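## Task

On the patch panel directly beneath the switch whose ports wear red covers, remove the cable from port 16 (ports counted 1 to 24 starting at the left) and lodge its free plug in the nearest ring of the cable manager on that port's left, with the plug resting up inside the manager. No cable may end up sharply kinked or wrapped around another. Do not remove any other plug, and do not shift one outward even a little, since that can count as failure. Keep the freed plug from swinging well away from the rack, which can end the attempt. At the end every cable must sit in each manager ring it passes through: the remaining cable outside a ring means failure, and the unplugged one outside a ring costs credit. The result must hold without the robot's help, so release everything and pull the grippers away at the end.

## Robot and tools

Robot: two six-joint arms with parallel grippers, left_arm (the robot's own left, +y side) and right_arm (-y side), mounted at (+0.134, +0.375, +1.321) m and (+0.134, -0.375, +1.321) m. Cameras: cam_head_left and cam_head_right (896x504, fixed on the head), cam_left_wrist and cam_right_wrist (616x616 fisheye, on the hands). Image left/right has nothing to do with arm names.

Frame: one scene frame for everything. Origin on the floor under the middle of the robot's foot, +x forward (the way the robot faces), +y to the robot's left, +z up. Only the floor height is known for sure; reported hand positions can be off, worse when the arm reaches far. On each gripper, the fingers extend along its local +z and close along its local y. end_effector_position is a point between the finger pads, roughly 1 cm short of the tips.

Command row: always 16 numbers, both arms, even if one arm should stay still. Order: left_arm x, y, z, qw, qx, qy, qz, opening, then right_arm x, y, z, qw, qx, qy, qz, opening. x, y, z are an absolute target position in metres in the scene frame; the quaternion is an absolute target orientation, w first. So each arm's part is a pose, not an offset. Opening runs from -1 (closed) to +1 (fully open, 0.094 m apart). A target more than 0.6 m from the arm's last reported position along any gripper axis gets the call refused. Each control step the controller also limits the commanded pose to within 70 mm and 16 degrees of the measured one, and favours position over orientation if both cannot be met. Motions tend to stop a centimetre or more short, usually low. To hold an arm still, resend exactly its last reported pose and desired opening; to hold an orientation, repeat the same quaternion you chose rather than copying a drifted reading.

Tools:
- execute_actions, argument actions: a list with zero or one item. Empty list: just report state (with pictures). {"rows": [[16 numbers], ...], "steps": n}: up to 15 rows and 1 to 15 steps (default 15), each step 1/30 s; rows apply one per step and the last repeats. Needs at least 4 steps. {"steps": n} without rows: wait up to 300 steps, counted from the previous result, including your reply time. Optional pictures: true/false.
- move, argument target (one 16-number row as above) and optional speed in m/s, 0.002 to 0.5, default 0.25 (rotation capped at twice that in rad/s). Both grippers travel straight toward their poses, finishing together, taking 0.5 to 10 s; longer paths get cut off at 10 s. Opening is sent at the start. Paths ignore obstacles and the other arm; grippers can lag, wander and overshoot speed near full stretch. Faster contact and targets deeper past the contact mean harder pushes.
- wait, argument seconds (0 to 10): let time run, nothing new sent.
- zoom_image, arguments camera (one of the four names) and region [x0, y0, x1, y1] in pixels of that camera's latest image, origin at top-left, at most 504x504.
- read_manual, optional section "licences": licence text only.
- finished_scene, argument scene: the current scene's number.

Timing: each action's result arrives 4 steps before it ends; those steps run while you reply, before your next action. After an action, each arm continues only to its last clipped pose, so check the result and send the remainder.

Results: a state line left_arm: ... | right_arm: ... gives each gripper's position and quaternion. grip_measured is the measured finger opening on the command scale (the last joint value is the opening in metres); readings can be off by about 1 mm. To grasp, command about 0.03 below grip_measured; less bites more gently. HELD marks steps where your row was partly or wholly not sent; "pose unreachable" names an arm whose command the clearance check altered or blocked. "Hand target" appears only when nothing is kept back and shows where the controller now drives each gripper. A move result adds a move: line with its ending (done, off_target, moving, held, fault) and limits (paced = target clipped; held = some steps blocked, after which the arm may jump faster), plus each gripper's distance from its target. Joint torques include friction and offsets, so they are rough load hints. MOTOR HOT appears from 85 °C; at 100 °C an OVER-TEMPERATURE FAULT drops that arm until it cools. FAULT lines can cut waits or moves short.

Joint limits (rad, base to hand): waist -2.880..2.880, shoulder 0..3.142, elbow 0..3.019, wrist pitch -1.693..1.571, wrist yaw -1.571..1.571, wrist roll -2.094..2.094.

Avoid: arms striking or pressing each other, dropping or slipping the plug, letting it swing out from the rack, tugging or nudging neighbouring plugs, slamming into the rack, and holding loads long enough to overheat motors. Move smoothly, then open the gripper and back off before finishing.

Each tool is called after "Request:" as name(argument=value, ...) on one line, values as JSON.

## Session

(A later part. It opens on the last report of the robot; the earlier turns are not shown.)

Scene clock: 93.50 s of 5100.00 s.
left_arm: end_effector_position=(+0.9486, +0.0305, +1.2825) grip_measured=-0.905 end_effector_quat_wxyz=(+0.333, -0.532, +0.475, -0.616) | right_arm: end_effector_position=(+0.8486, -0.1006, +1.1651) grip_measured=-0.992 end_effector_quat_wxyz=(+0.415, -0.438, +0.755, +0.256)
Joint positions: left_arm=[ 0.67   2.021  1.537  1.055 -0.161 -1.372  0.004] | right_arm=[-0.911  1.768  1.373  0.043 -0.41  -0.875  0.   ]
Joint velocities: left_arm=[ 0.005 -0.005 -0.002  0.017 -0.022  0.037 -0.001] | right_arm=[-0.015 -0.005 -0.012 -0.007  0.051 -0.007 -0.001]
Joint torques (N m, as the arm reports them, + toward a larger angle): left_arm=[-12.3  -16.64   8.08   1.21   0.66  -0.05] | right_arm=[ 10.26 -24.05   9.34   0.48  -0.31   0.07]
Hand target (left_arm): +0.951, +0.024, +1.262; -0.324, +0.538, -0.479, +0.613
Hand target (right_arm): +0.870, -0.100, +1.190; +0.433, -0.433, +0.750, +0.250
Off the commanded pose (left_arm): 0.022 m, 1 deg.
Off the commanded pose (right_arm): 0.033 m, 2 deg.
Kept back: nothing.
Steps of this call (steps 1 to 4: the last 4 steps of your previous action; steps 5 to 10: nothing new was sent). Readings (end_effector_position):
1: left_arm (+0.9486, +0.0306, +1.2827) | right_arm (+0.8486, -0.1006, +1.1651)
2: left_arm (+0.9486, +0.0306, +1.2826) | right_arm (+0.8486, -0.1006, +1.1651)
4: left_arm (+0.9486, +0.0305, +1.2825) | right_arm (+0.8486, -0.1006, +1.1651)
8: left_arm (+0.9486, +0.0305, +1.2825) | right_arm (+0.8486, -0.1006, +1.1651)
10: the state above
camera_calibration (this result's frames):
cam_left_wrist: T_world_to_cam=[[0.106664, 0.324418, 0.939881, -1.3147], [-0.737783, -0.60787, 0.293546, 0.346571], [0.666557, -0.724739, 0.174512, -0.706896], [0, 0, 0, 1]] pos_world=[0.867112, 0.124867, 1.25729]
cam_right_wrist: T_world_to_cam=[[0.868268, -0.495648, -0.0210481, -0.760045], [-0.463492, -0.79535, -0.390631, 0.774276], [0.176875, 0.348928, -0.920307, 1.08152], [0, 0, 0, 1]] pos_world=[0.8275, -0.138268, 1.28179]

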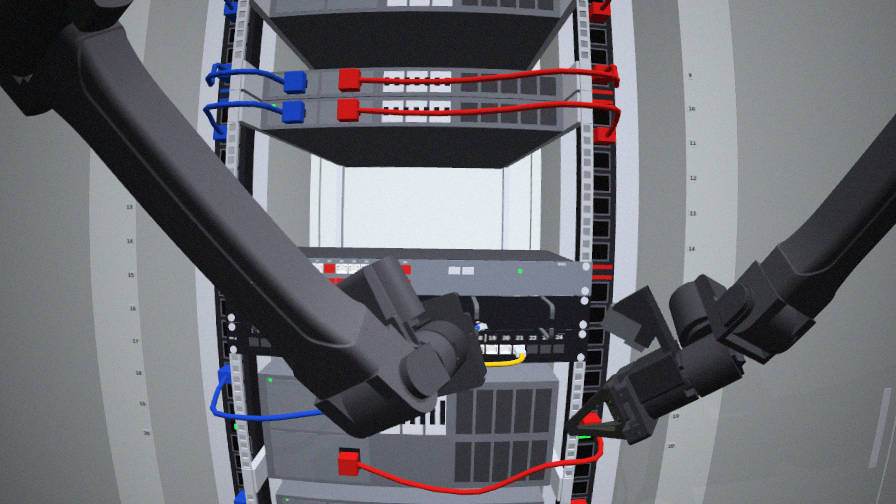

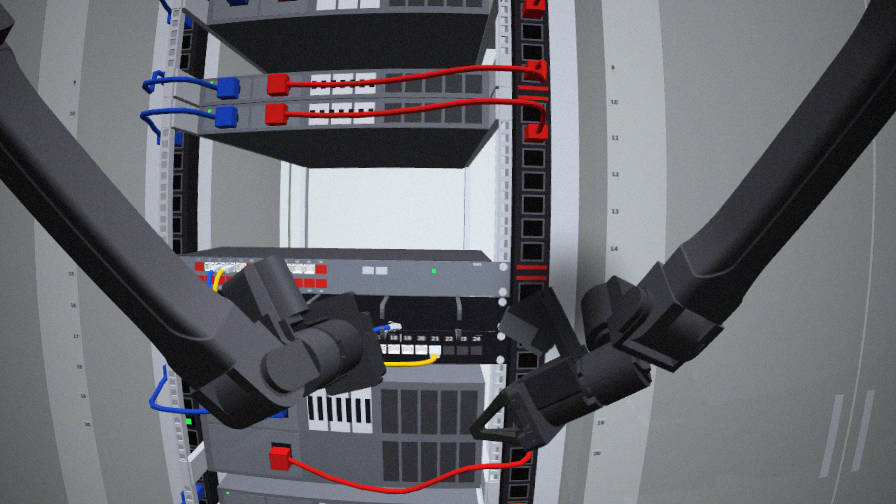

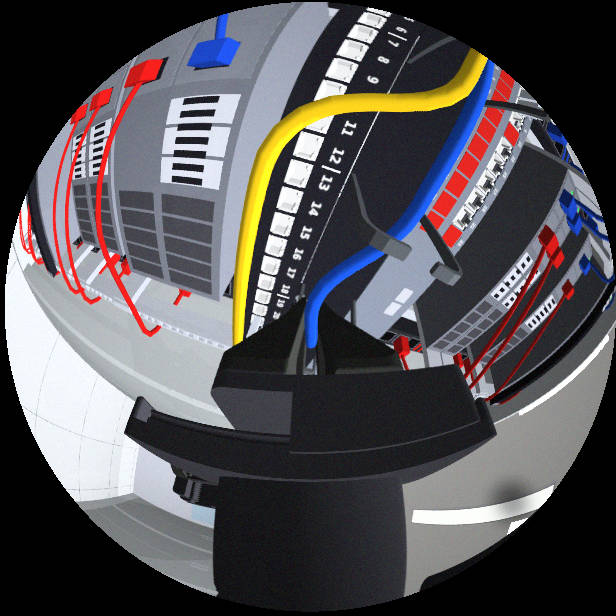

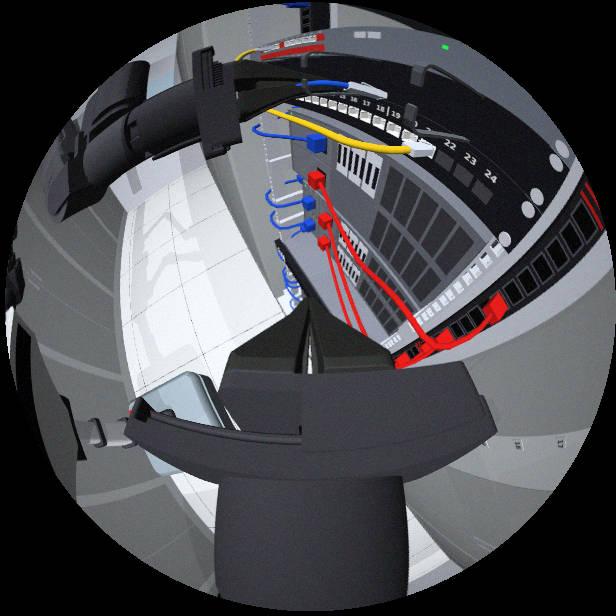

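Request:
execute_actions(actions=[{"rows":[[0.952,0.023,1.262,0.326,-0.541,0.482,-0.617,-0.905,0.87,-0.10,1.19,0.433,-0.433,0.75,0.25,-1],[0.952,0.023,1.262,0.326,-0.541,0.482,-0.617,-0.895,0.87,-0.10,1.19,0.433,-0.433,0.75,0.25,-1],[0.952,0.023,1.262,0.326,-0.541,0.482,-0.617,-0.885,0.87,-0.10,1.19,0.433,-0.433,0.75,0.25,-1],[0.952,0.023,1.262,0.326,-0.541,0.482,-0.617,-0.87,0.87,-0.10,1.19,0.433,-0.433,0.75,0.25,-1],[0.952,0.023,1.262,0.326,-0.541,0.482,-0.617,-0.84,0.87,-0.10,1.19,0.433,-0.433,0.75,0.25,-1],[0.952,0.023,1.262,0.326,-0.541,0.482,-0.617,-0.8,0.87,-0.10,1.19,0.433,-0.433,0.75,0.25,-1],[0.952,0.023,1.262,0.326,-0.541,0.482,-0.617,-0.74,0.87,-0.10,1.19,0.433,-0.433,0.75,0.25,-1]],"steps":15}], pictures=true)

Request:
zoom_image(camera="cam_right_wrist", region=[200,40,400,165])

Scene clock: 94.03 s of 5100.00 s.
left_arm: end_effector_position=(+0.9483, +0.0292, +1.2812) grip_measured=-0.743 end_effector_quat_wxyz=(+0.330, -0.533, +0.478, -0.616) | right_arm: end_effector_position=(+0.8486, -0.1006, +1.1651) grip_measured=-0.992 end_effector_quat_wxyz=(+0.415, -0.438, +0.755, +0.256)
Joint positions: left_arm=[ 0.67   2.021  1.537  1.048 -0.158 -1.375  0.012] | right_arm=[-0.911  1.768  1.373  0.043 -0.41  -0.875  0.   ]
Joint velocities: left_arm=[-0.005 -0.005 -0.012  0.012 -0.081 -0.007 -0.   ] | right_arm=[-0.005 -0.005  0.007 -0.012 -0.095 -0.066 -0.001]
Joint torques (N m, as the arm reports them, + toward a larger angle): left_arm=[-12.44 -16.4    8.13   1.56   0.58   0.  ] | right_arm=[  9.39 -23.73   9.5    0.45  -0.31   0.11]
Steps of this call (steps 1 to 5: nothing new was sent; steps 6 to 16: the first 11 steps of this action). Readings (end_effector_position):
6: left_arm (+0.9486, +0.0305, +1.2825) | right_arm (+0.8486, -0.1006, +1.1651)
7: left_arm (+0.9486, +0.0305, +1.2825) | right_arm (+0.8486, -0.1006, +1.1651)
9: left_arm (+0.9486, +0.0305, +1.2825) | right_arm (+0.8486, -0.1006, +1.1651)
13: left_arm (+0.9483, +0.0294, +1.2813) | right_arm (+0.8486, -0.1006, +1.1651)
16: the state above
camera_calibration (this result's frames):
cam_left_wrist: T_world_to_cam=[[0.113367, 0.324574, 0.939042, -1.31834], [-0.739883, -0.60322, 0.297823, 0.342306], [0.663115, -0.728544, 0.171761, -0.700468], [0, 0, 0, 1]] pos_world=[0.867215, 0.124065, 1.25635]
cam_right_wrist: T_world_to_cam=[[0.868268, -0.495648, -0.0210481, -0.760045], [-0.463492, -0.79535, -0.390631, 0.774276], [0.176875, 0.348928, -0.920307, 1.08152], [0, 0, 0, 1]] pos_world=[0.8275, -0.138268, 1.28179]

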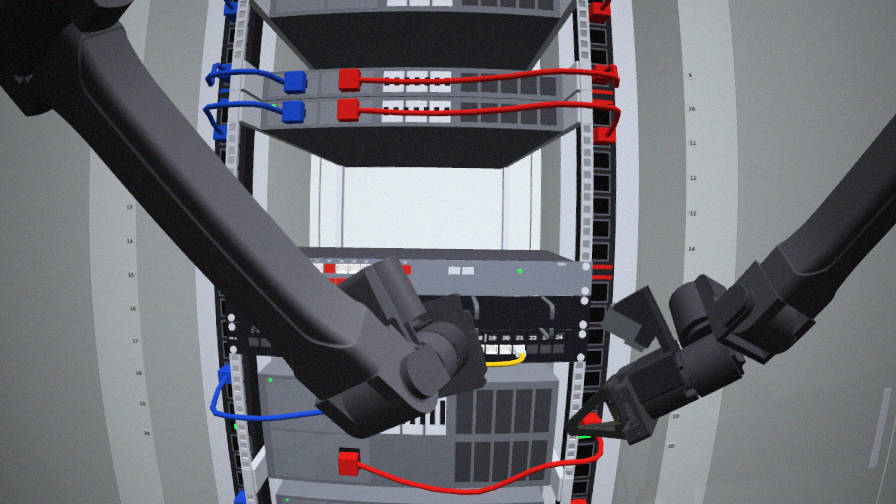

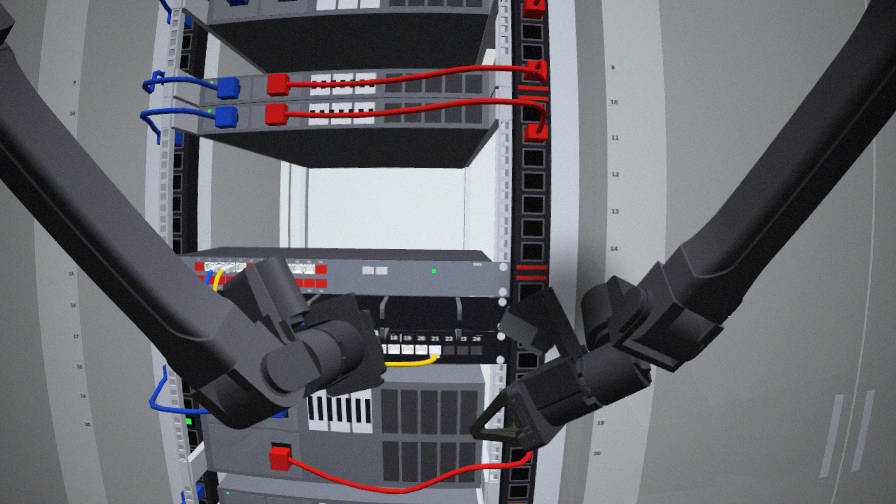

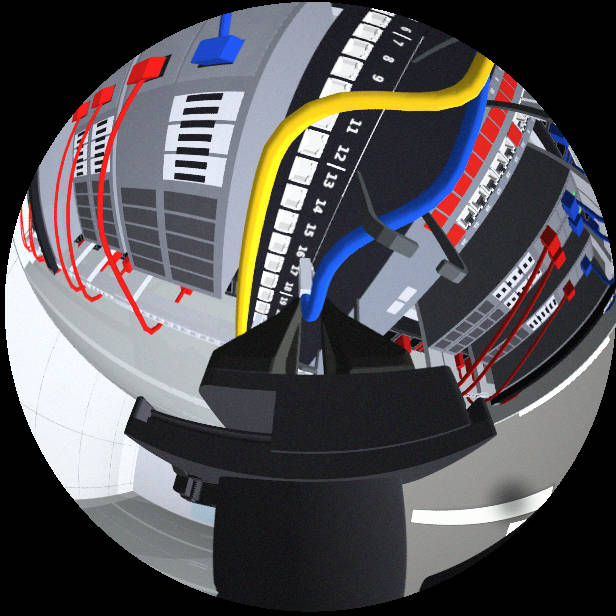

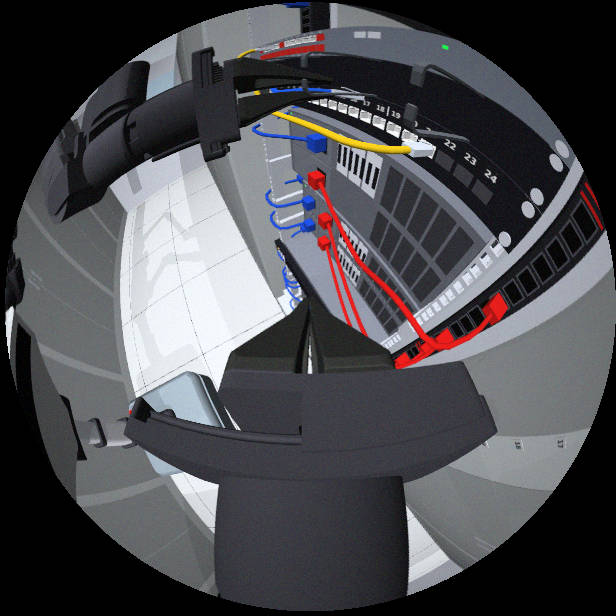

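Region (200, 40, 400, 165) of cam_right_wrist's 616x616 image, scaled by 2.520, with more detail than that image has; it fills the top 315 rows of this view, and the rest is white.

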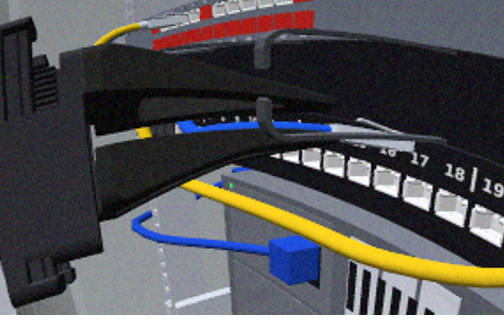

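Request:
execute_actions(actions=[{"rows":[[0.952,0.026,1.262,0.33,-0.544,0.478,-0.614,-0.8,0.87,-0.10,1.19,0.433,-0.433,0.75,0.25,-1],[0.952,0.029,1.262,0.334,-0.547,0.475,-0.612,-0.86,0.87,-0.10,1.19,0.433,-0.433,0.75,0.25,-1],[0.952,0.029,1.262,0.334,-0.547,0.475,-0.612,-0.9,0.87,-0.10,1.19,0.433,-0.433,0.75,0.25,-1],[0.952,0.029,1.262,0.334,-0.547,0.475,-0.612,-0.92,0.87,-0.10,1.19,0.433,-0.433,0.75,0.25,-1],[0.953,0.032,1.265,0.341,-0.546,0.469,-0.612,-0.92,0.87,-0.10,1.19,0.433,-0.433,0.75,0.25,-1],[0.954,0.035,1.268,0.348,-0.546,0.464,-0.613,-0.92,0.87,-0.10,1.19,0.433,-0.433,0.75,0.25,-1],[0.954,0.039,1.270,0.355,-0.545,0.458,-0.613,-0.92,0.87,-0.10,1.19,0.433,-0.433,0.75,0.25,-1],[0.955,0.042,1.273,0.362,-0.545,0.452,-0.613,-0.92,0.87,-0.10,1.19,0.433,-0.433,0.75,0.25,-1],[0.956,0.045,1.276,0.369,-0.544,0.447,-0.613,-0.92,0.87,-0.10,1.19,0.433,-0.433,0.75,0.25,-1],[0.957,0.049,1.279,0.376,-0.544,0.441,-0.614,-0.92,0.87,-0.10,1.19,0.433,-0.433,0.75,0.25,-1],[0.957,0.052,1.281,0.383,-0.543,0.436,-0.614,-0.92,0.87,-0.10,1.19,0.433,-0.433,0.75,0.25,-1],[0.958,0.055,1.284,0.39,-0.543,0.43,-0.614,-0.92,0.87,-0.10,1.19,0.433,-0.433,0.75,0.25,-1]],"steps":15}])

Request:
wait(seconds=0.2)

Request:
zoom_image(camera="cam_right_wrist", region=[200,40,400,165])

Scene clock: 94.80 s of 5100.00 s.
left_arm: end_effector_position=(+0.9494, +0.0415, +1.2868) grip_measured=-0.899 end_effector_quat_wxyz=(+0.353, -0.542, +0.451, -0.615) | right_arm: end_effector_position=(+0.8486, -0.1006, +1.1651) grip_measured=-0.992 end_effector_quat_wxyz=(+0.415, -0.438, +0.755, +0.256)
Joint positions: left_arm=[ 0.67   2.028  1.537  1.116 -0.201 -1.373  0.005] | right_arm=[-0.911  1.768  1.373  0.043 -0.41  -0.875  0.   ]
Joint velocities: left_arm=[-0.005  0.044 -0.012  0.462 -0.11   0.11   0.   ] | right_arm=[-0.005  0.005 -0.012 -0.012 -0.022 -0.051 -0.001]
Joint torques (N m, as the arm reports them, + toward a larger angle): left_arm=[-11.69 -17.28   7.75   2.44   0.1    0.24] | right_arm=[  9.86 -23.64   9.52   0.54  -0.31   0.06]
Off your previous action's commanded pose (left_arm): 0.021 m, 1 deg at its last step (step 4 of this call).
Off your previous action's commanded pose (right_arm): 0.033 m, 2 deg at its last step (step 4 of this call).
Steps of this call (steps 1 to 4: the last 4 steps of your previous action; steps 5 to 12: nothing new was sent; steps 13 to 23: the first 11 steps of this action). Readings (end_effector_position):
13: left_arm (+0.9484, +0.0297, +1.2809) | right_arm (+0.8486, -0.1006, +1.1651)
14: left_arm (+0.9486, +0.0306, +1.2804) | right_arm (+0.8486, -0.1006, +1.1651)
16: left_arm (+0.9487, +0.0313, +1.2799) | right_arm (+0.8486, -0.1006, +1.1651)
20: left_arm (+0.9494, +0.0358, +1.2827) | right_arm (+0.8486, -0.1006, +1.1651)
23: the state above

Scene clock: 95.13 s of 5100.00 s.
left_arm: end_effector_position=(+0.9493, +0.0475, +1.2923) grip_measured=-0.899 end_effector_quat_wxyz=(+0.369, -0.541, +0.437, -0.617) | right_arm: end_effector_position=(+0.8486, -0.1006, +1.1651) grip_measured=-0.992 end_effector_quat_wxyz=(+0.415, -0.438, +0.755, +0.256)
Joint positions: left_arm=[ 0.67   2.032  1.537  1.162 -0.212 -1.36   0.005] | right_arm=[-0.911  1.768  1.373  0.043 -0.41  -0.875  0.   ]
Joint velocities: left_arm=[-0.015 -0.005  0.012  0.002  0.037 -0.022  0.   ] | right_arm=[-0.005 -0.005  0.002  0.002  0.037 -0.007 -0.   ]
Joint torques (N m, as the arm reports them, + toward a larger angle): left_arm=[-11.53 -16.96   7.96   2.61   0.11   0.26] | right_arm=[ 10.02 -23.77   9.55   0.5   -0.33   0.1 ]
Hand target (left_arm): +0.957, +0.055, +1.284; -0.388, +0.541, -0.429, +0.612
Hand target (right_arm): +0.870, -0.100, +1.190; +0.433, -0.433, +0.750, +0.250
Off the commanded pose (left_arm): 0.014 m, 2 deg.
Off the commanded pose (right_arm): 0.033 m, 2 deg.
Kept back: nothing.
Steps of this call (steps 1 to 4: the last 4 steps of your previous action; steps 5 to 10: nothing new was sent). Readings (end_effector_position):
1: left_arm (+0.9495, +0.0437, +1.2884) | right_arm (+0.8486, -0.1006, +1.1651)
2: left_arm (+0.9494, +0.0454, +1.2899) | right_arm (+0.8486, -0.1006, +1.1651)
4: left_arm (+0.9493, +0.0469, +1.2915) | right_arm (+0.8486, -0.1006, +1.1651)
8: left_arm (+0.9493, +0.0475, +1.2923) | right_arm (+0.8486, -0.1006, +1.1651)
10: the state above
camera_calibration (this result's frames):
cam_left_wrist: T_world_to_cam=[[0.0278313, 0.345595, 0.937971, -1.25322], [-0.69279, -0.669759, 0.267329, 0.348711], [0.720602, -0.657257, 0.220784, -0.811022], [0, 0, 0, 1]] pos_world=[0.860886, 0.133608, 1.26132]
cam_right_wrist: T_world_to_cam=[[0.868268, -0.495648, -0.0210481, -0.760045], [-0.463492, -0.79535, -0.390631, 0.774276], [0.176875, 0.348928, -0.920307, 1.08152], [0, 0, 0, 1]] pos_world=[0.8275, -0.138268, 1.28179]

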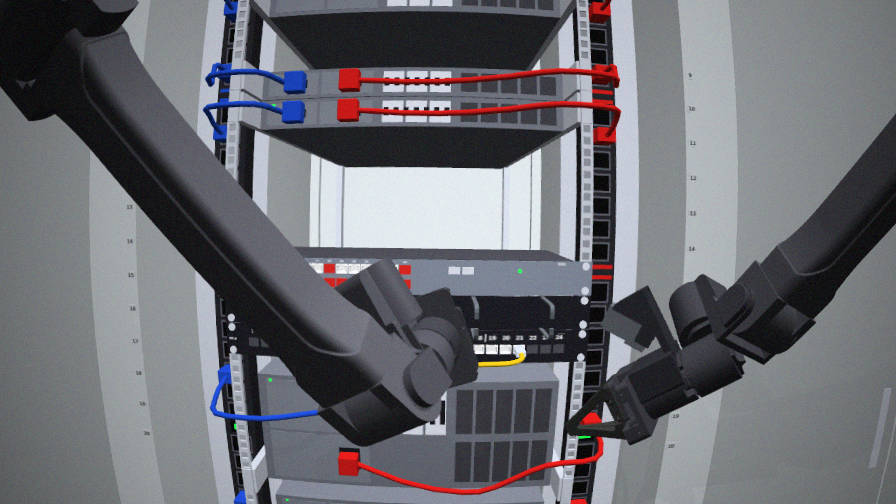

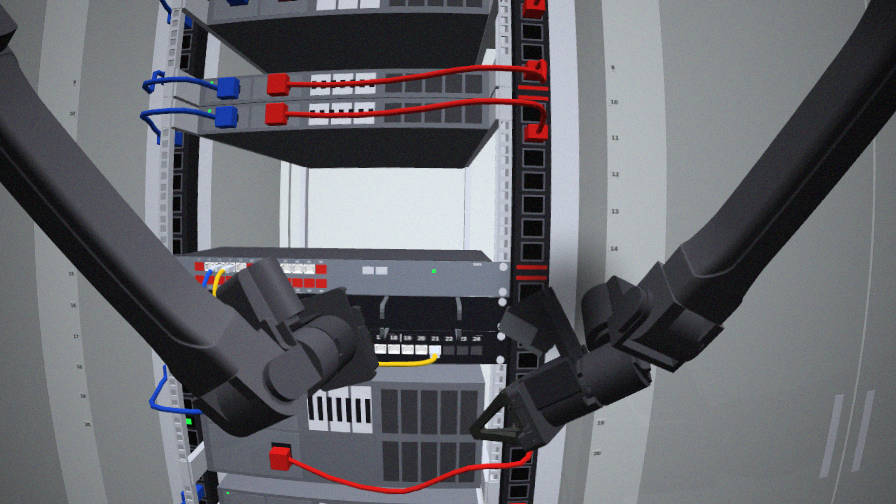

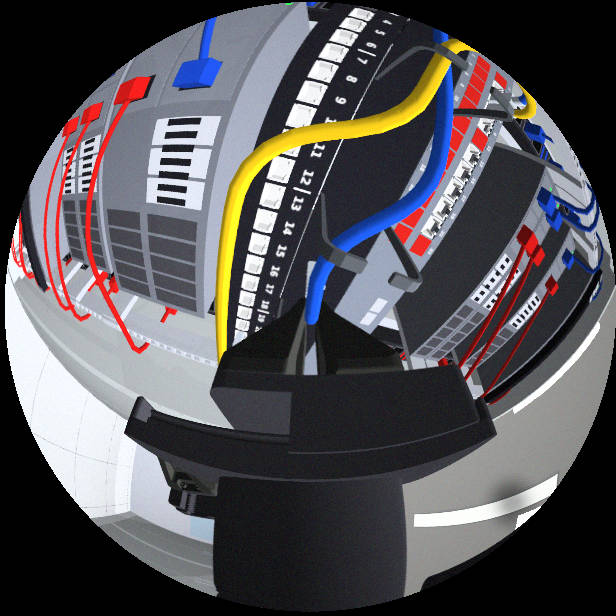

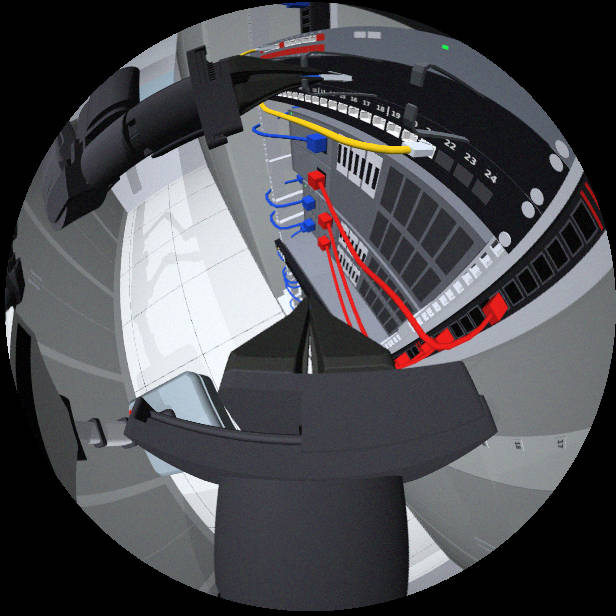

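Region (200, 40, 400, 165) of cam_right_wrist's 616x616 image, scaled by 2.520, with more detail than that image has; it fills the top 315 rows of this view, and the rest is white.

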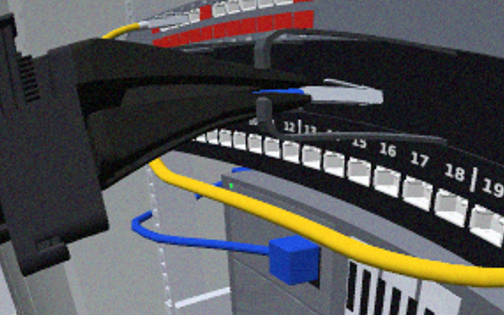

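Request:
execute_actions(actions=[{"rows":[[0.960,0.058,1.284,0.393,-0.545,0.427,-0.612,-0.92,0.87,-0.10,1.19,0.433,-0.433,0.75,0.25,-1],[0.962,0.061,1.284,0.396,-0.547,0.425,-0.61,-0.92,0.87,-0.10,1.19,0.433,-0.433,0.75,0.25,-1],[0.963,0.064,1.284,0.399,-0.549,0.422,-0.608,-0.92,0.87,-0.10,1.19,0.433,-0.433,0.75,0.25,-1],[0.964,0.067,1.284,0.402,-0.552,0.419,-0.606,-0.92,0.87,-0.10,1.19,0.433,-0.433,0.75,0.25,-1],[0.965,0.070,1.284,0.405,-0.554,0.416,-0.604,-0.92,0.87,-0.10,1.19,0.433,-0.433,0.75,0.25,-1],[0.966,0.074,1.284,0.408,-0.556,0.414,-0.602,-0.92,0.87,-0.10,1.19,0.433,-0.433,0.75,0.25,-1],[0.966,0.077,1.284,0.411,-0.558,0.411,-0.6,-0.92,0.87,-0.10,1.19,0.433,-0.433,0.75,0.25,-1]],"steps":15}], pictures=true)

Request:
zoom_image(camera="cam_right_wrist", region=[200,40,400,165])

Scene clock: 95.73 s of 5100.00 s.
left_arm: end_effector_position=(+0.9497, +0.0552, +1.2928) grip_measured=-0.899 end_effector_quat_wxyz=(+0.381, -0.551, +0.424, -0.609) | right_arm: end_effector_position=(+0.8486, -0.1006, +1.1651) grip_measured=-0.992 end_effector_quat_wxyz=(+0.415, -0.438, +0.755, +0.256)
Joint positions: left_arm=[ 0.67   2.034  1.537  1.185 -0.251 -1.356  0.005] | right_arm=[-0.911  1.768  1.373  0.043 -0.41  -0.875  0.   ]
Joint velocities: left_arm=[-0.005 -0.005  0.007 -0.002  0.007 -0.022 -0.001] | right_arm=[-0.005 -0.005 -0.007  0.002  0.022  0.037 -0.001]
Joint torques (N m, as the arm reports them, + toward a larger angle): left_arm=[-10.21 -17.54   8.29   2.66  -0.24   0.21] | right_arm=[  9.74 -23.84   9.51   0.5   -0.32   0.09]
Steps of this call (steps 1 to 7: nothing new was sent; steps 8 to 18: the first 11 steps of this action). Readings (end_effector_position):
8: left_arm (+0.9494, +0.0480, +1.2922) | right_arm (+0.8486, -0.1006, +1.1651)
9: left_arm (+0.9495, +0.0487, +1.2921) | right_arm (+0.8486, -0.1006, +1.1651)
11: left_arm (+0.9497, +0.0507, +1.2921) | right_arm (+0.8486, -0.1006, +1.1651)
15: left_arm (+0.9499, +0.0546, +1.2927) | right_arm (+0.8486, -0.1006, +1.1651)
18: the state above
camera_calibration (this result's frames):
cam_left_wrist: T_world_to_cam=[[0.0152236, 0.349211, 0.936921, -1.2432], [-0.662365, -0.698419, 0.271078, 0.321782], [0.749027, -0.62471, 0.220672, -0.835064], [0, 0, 0, 1]] pos_world=[0.857548, 0.137206, 1.26183]
cam_right_wrist: T_world_to_cam=[[0.868268, -0.495648, -0.0210481, -0.760045], [-0.463492, -0.79535, -0.390631, 0.774276], [0.176875, 0.348928, -0.920307, 1.08152], [0, 0, 0, 1]] pos_world=[0.8275, -0.138268, 1.28179]

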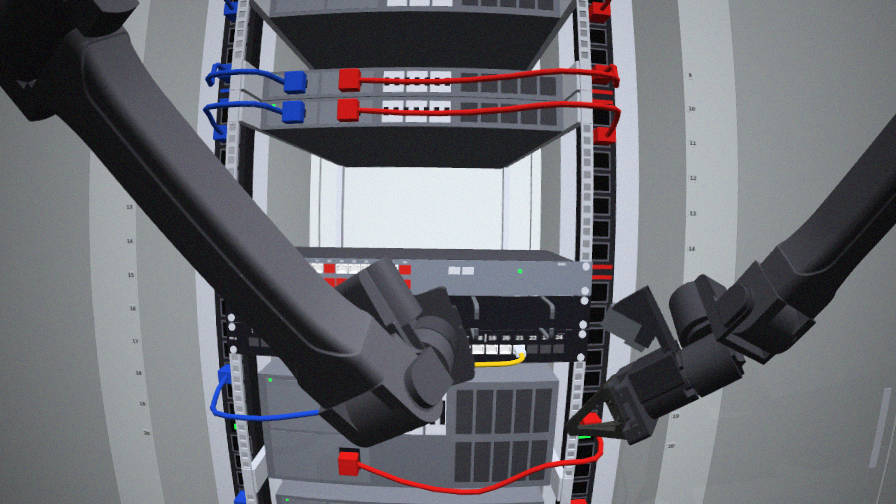

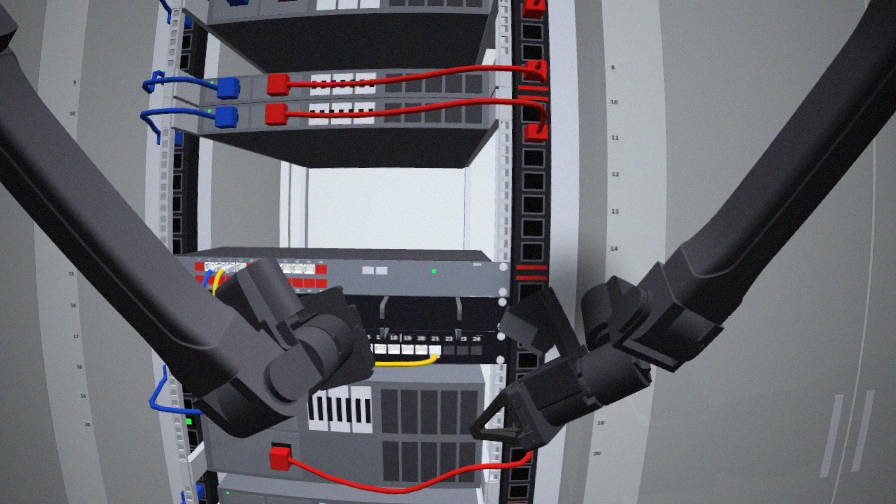

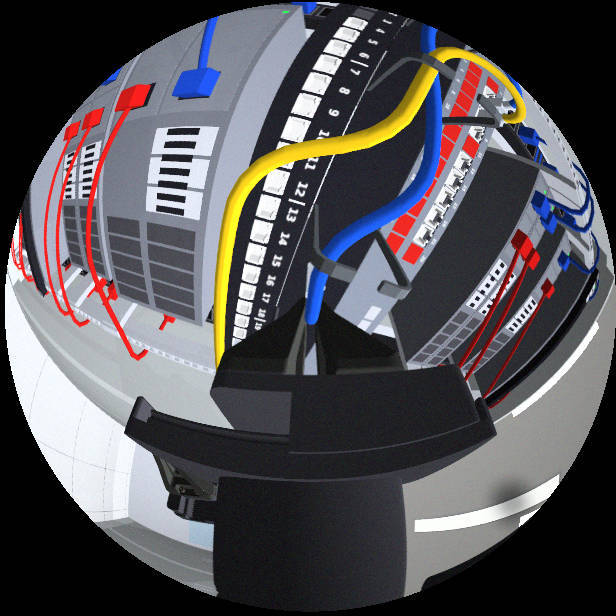

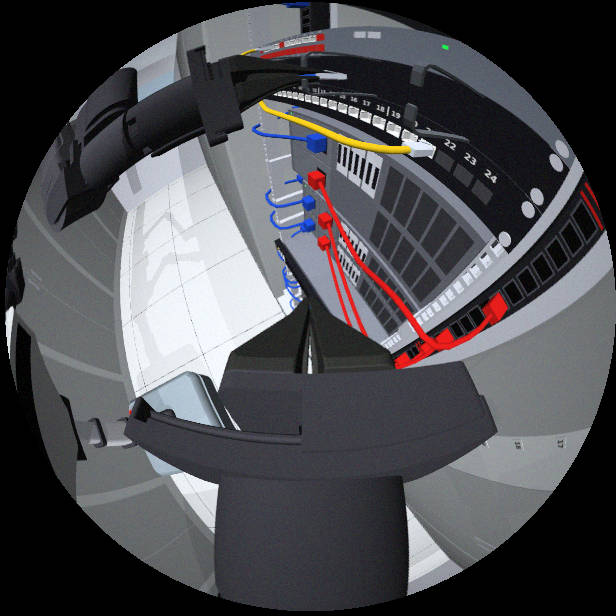

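Region (200, 40, 400, 165) of cam_right_wrist's 616x616 image, scaled by 2.520, with more detail than that image has; it fills the top 315 rows of this view, and the rest is white.

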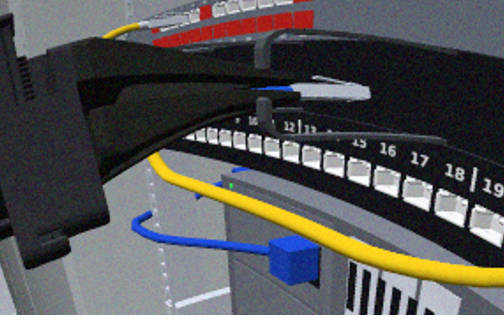

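Yaw 4° more.

Request:
execute_actions(actions=[{"rows":[[0.966,0.080,1.285,0.416,-0.562,0.406,-0.596,-0.92,0.87,-0.10,1.19,0.433,-0.433,0.75,0.25,-1],[0.966,0.083,1.286,0.421,-0.565,0.401,-0.593,-0.92,0.87,-0.10,1.19,0.433,-0.433,0.75,0.25,-1],[0.966,0.087,1.287,0.427,-0.569,0.396,-0.589,-0.92,0.87,-0.10,1.19,0.433,-0.433,0.75,0.25,-1],[0.966,0.091,1.288,0.432,-0.572,0.391,-0.586,-0.92,0.87,-0.10,1.19,0.433,-0.433,0.75,0.25,-1]],"steps":15}], pictures=true)

Scene clock: 96.30 s of 5100.00 s.
left_arm: end_effector_position=(+0.9495, +0.0659, +1.2960) grip_measured=-0.899 end_effector_quat_wxyz=(+0.400, -0.566, +0.406, -0.596) | right_arm: end_effector_position=(+0.8486, -0.1006, +1.1651) grip_measured=-0.992 end_effector_quat_wxyz=(+0.415, -0.438, +0.755, +0.256)
Joint positions: left_arm=[ 0.665  2.034  1.537  1.222 -0.311 -1.344  0.005] | right_arm=[-0.911  1.768  1.373  0.043 -0.41  -0.875  0.   ]
Joint velocities: left_arm=[-0.005 -0.005  0.002 -0.002  0.007 -0.037 -0.   ] | right_arm=[-0.005 -0.005  0.022  0.002 -0.051 -0.037  0.   ]
Joint torques (N m, as the arm reports them, + toward a larger angle): left_arm=[-10.13 -17.71   8.22   2.62  -0.17   0.25] | right_arm=[  9.5  -23.67   9.54   0.63  -0.34   0.06]
Off your previous action's commanded pose (left_arm): 0.029 m, 4 deg at its last step (step 4 of this call).
Off your previous action's commanded pose (right_arm): 0.033 m, 2 deg at its last step (step 4 of this call).
Steps of this call (steps 1 to 4: the last 4 steps of your previous action; steps 5 to 6: nothing new was sent; steps 7 to 17: the first 11 steps of this action). Readings (end_effector_position):
7: left_arm (+0.9497, +0.0562, +1.2926) | right_arm (+0.8486, -0.1006, +1.1651)
8: left_arm (+0.9498, +0.0578, +1.2928) | right_arm (+0.8486, -0.1006, +1.1651)
10: left_arm (+0.9496, +0.0622, +1.2940) | right_arm (+0.8486, -0.1006, +1.1651)
14: left_arm (+0.9495, +0.0658, +1.2960) | right_arm (+0.8486, -0.1006, +1.1651)
17: the state above
camera_calibration (this result's frames):
cam_left_wrist: T_world_to_cam=[[-0.00579689, 0.351815, 0.936051, -1.22911], [-0.613785, -0.740244, 0.27442, 0.280618], [0.789452, -0.572943, 0.22023, -0.870153], [0, 0, 0, 1]] pos_world=[0.852058, 0.141599, 1.26514]
cam_right_wrist: T_world_to_cam=[[0.868268, -0.495648, -0.0210481, -0.760045], [-0.463492, -0.79535, -0.390631, 0.774276], [0.176875, 0.348928, -0.920307, 1.08152], [0, 0, 0, 1]] pos_world=[0.8275, -0.138268, 1.28179]

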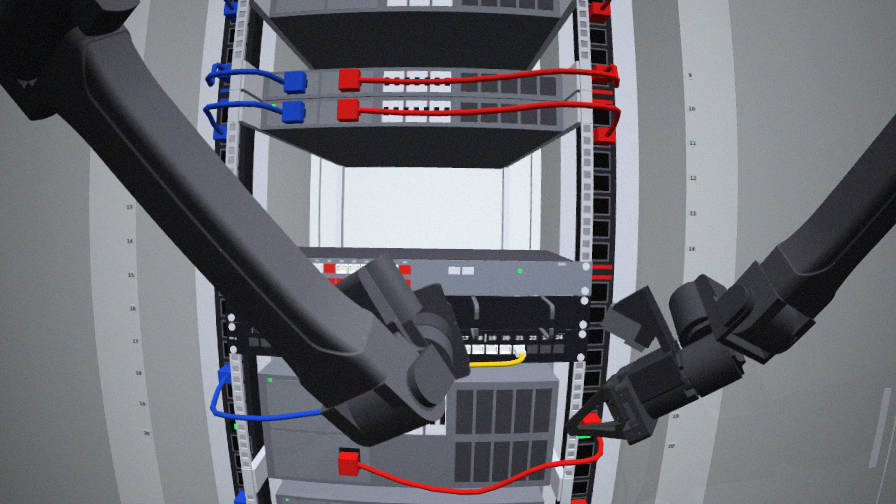

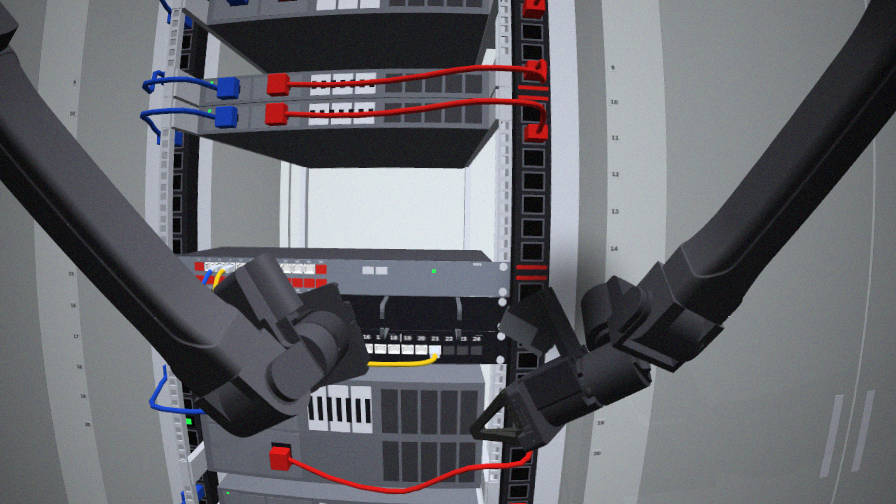

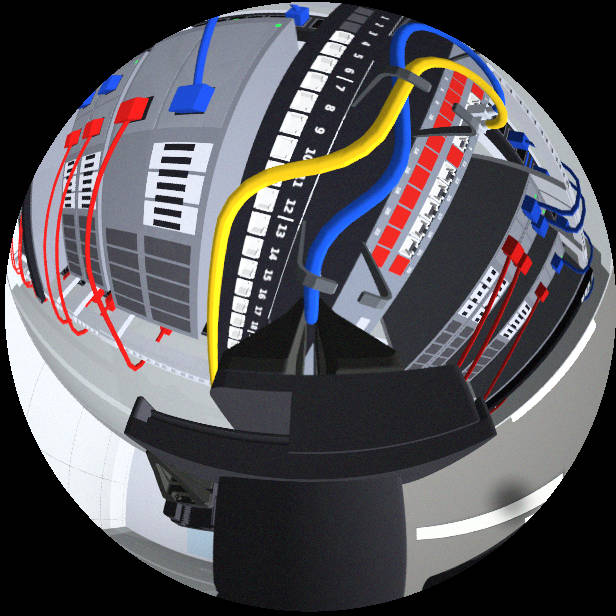

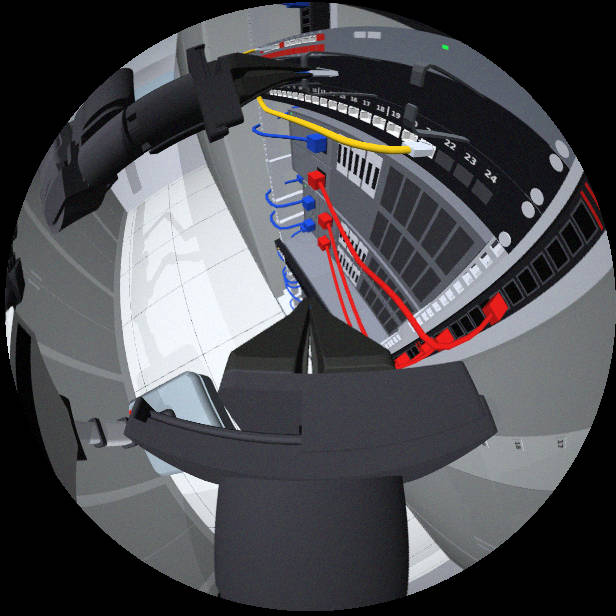

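Dip is past the ring. Release slowly.

Request:
execute_actions(actions=[{"rows":[[0.966,0.091,1.288,0.432,-0.572,0.391,-0.586,-0.905,0.87,-0.10,1.19,0.433,-0.433,0.75,0.25,-1],[0.966,0.091,1.288,0.432,-0.572,0.391,-0.586,-0.897,0.87,-0.10,1.19,0.433,-0.433,0.75,0.25,-1],[0.966,0.091,1.288,0.432,-0.572,0.391,-0.586,-0.89,0.87,-0.10,1.19,0.433,-0.433,0.75,0.25,-1],[0.966,0.091,1.288,0.432,-0.572,0.391,-0.586,-0.88,0.87,-0.10,1.19,0.433,-0.433,0.75,0.25,-1],[0.966,0.091,1.288,0.432,-0.572,0.391,-0.586,-0.86,0.87,-0.10,1.19,0.433,-0.433,0.75,0.25,-1],[0.966,0.091,1.288,0.432,-0.572,0.391,-0.586,-0.82,0.87,-0.10,1.19,0.433,-0.433,0.75,0.25,-1],[0.966,0.091,1.288,0.432,-0.572,0.391,-0.586,-0.76,0.87,-0.10,1.19,0.433,-0.433,0.75,0.25,-1],[0.966,0.091,1.288,0.432,-0.572,0.391,-0.586,-0.68,0.87,-0.10,1.19,0.433,-0.433,0.75,0.25,-1],[0.966,0.091,1.288,0.432,-0.572,0.391,-0.586,-0.6,0.87,-0.10,1.19,0.433,-0.433,0.75,0.25,-1]],"steps":15}], pictures=true)

Request:
zoom_image(camera="cam_right_wrist", region=[200,40,400,165])

Scene clock: 96.93 s of 5100.00 s.
left_arm: end_effector_position=(+0.9509, +0.0713, +1.2962) grip_measured=-0.605 end_effector_quat_wxyz=(+0.407, -0.569, +0.400, -0.592) | right_arm: end_effector_position=(+0.8486, -0.1006, +1.1651) grip_measured=-0.992 end_effector_quat_wxyz=(+0.415, -0.438, +0.755, +0.256)
Joint positions: left_arm=[ 0.669  2.035  1.539  1.233 -0.323 -1.34   0.019] | right_arm=[-0.911  1.768  1.373  0.043 -0.41  -0.875  0.   ]
Joint velocities: left_arm=[ 0.005  0.005 -0.012 -0.007 -0.051  0.022  0.004] | right_arm=[-0.005  0.005  0.002  0.007  0.022  0.037  0.001]
Joint torques (N m, as the arm reports them, + toward a larger angle): left_arm=[-10.25 -17.66   8.12   2.31   0.32   0.22] | right_arm=[  9.65 -23.8    9.41   0.48  -0.33   0.11]
Off your previous action's commanded pose (left_arm): 0.031 m, 4 deg at its last step (step 4 of this call).
Off your previous action's commanded pose (right_arm): 0.033 m, 2 deg at its last step (step 4 of this call).
Steps of this call (steps 1 to 4: the last 4 steps of your previous action; steps 5 to 8: nothing new was sent; steps 9 to 19: the first 11 steps of this action). Readings (end_effector_position):
9: left_arm (+0.9495, +0.0659, +1.2960) | right_arm (+0.8486, -0.1006, +1.1651)
10: left_arm (+0.9495, +0.0659, +1.2960) | right_arm (+0.8486, -0.1006, +1.1651)
12: left_arm (+0.9496, +0.0662, +1.2961) | right_arm (+0.8486, -0.1006, +1.1651)
16: left_arm (+0.9509, +0.0712, +1.2969) | right_arm (+0.8486, -0.1006, +1.1651)
19: the state above
camera_calibration (this result's frames):
cam_left_wrist: T_world_to_cam=[[-0.0152914, 0.35075, 0.936344, -1.22245], [-0.600232, -0.752171, 0.271957, 0.276512], [0.79968, -0.557865, 0.222033, -0.881358], [0, 0, 0, 1]] pos_world=[0.852082, 0.145081, 1.26513]
cam_right_wrist: T_world_to_cam=[[0.868268, -0.495648, -0.0210481, -0.760045], [-0.463492, -0.79535, -0.390631, 0.774276], [0.176875, 0.348928, -0.920307, 1.08152], [0, 0, 0, 1]] pos_world=[0.8275, -0.138268, 1.28179]

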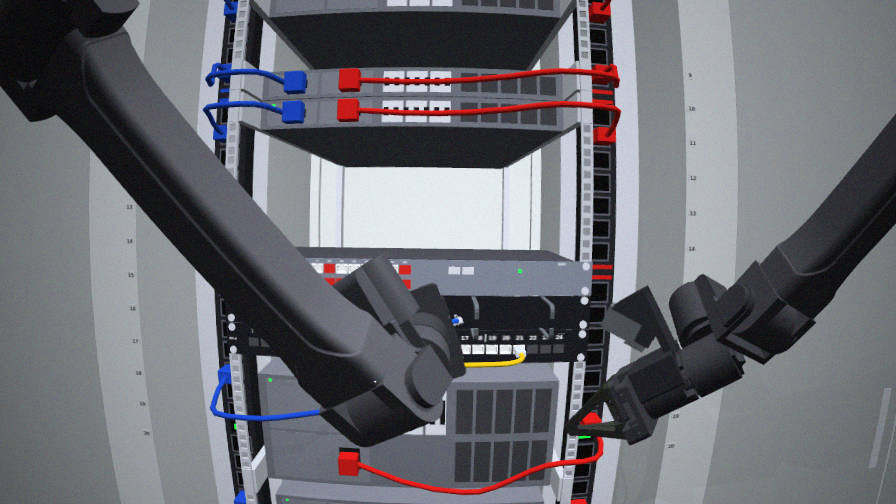

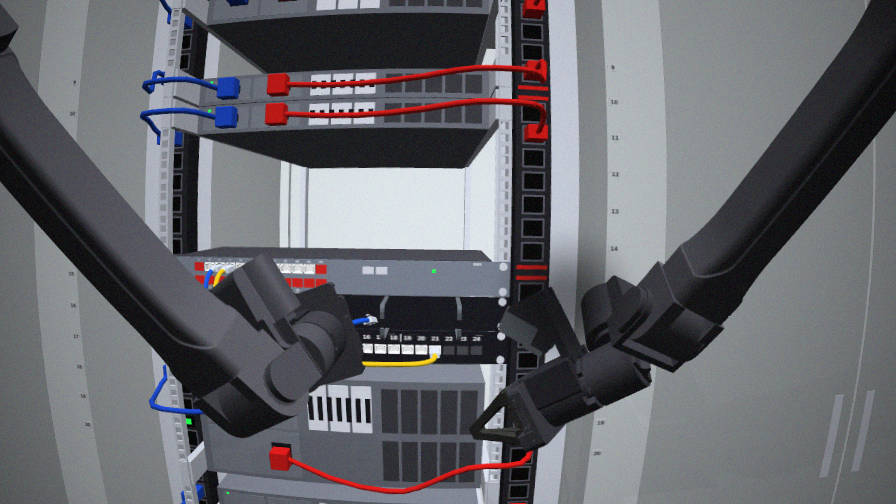

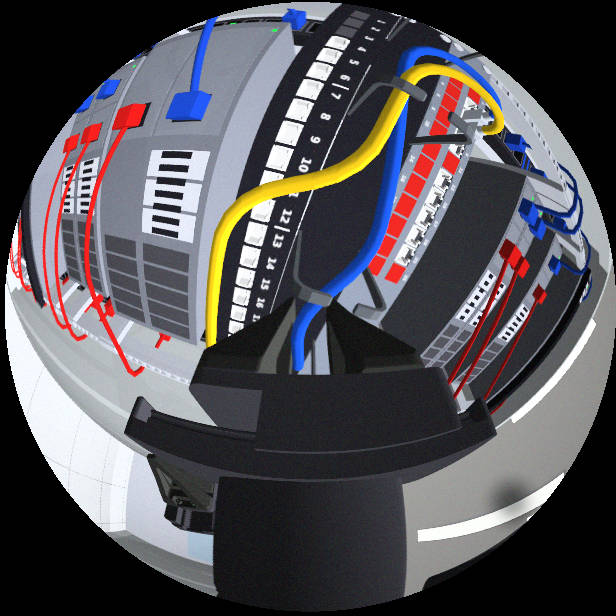

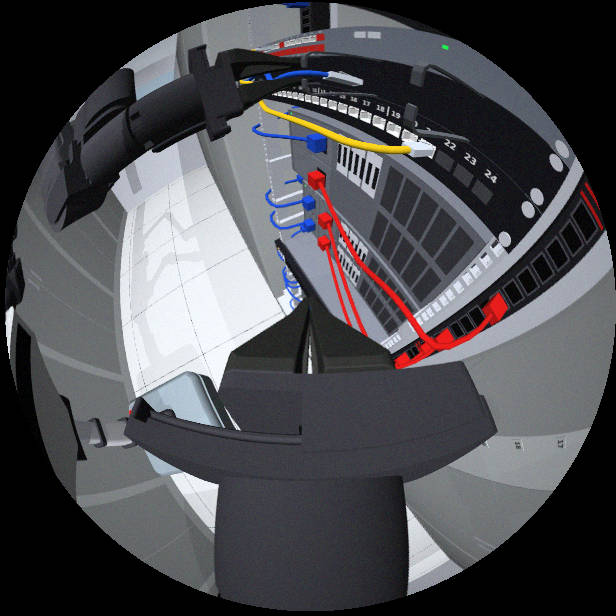

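Region (200, 40, 400, 165) of cam_right_wrist's 616x616 image, scaled by 2.520, with more detail than that image has; it fills the top 315 rows of this view, and the rest is white.

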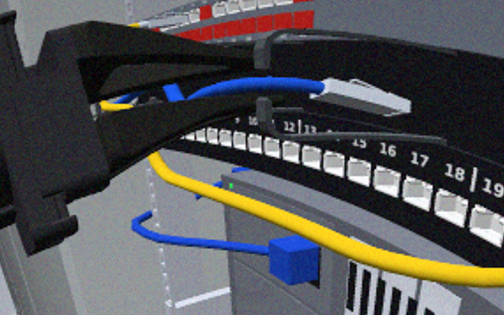

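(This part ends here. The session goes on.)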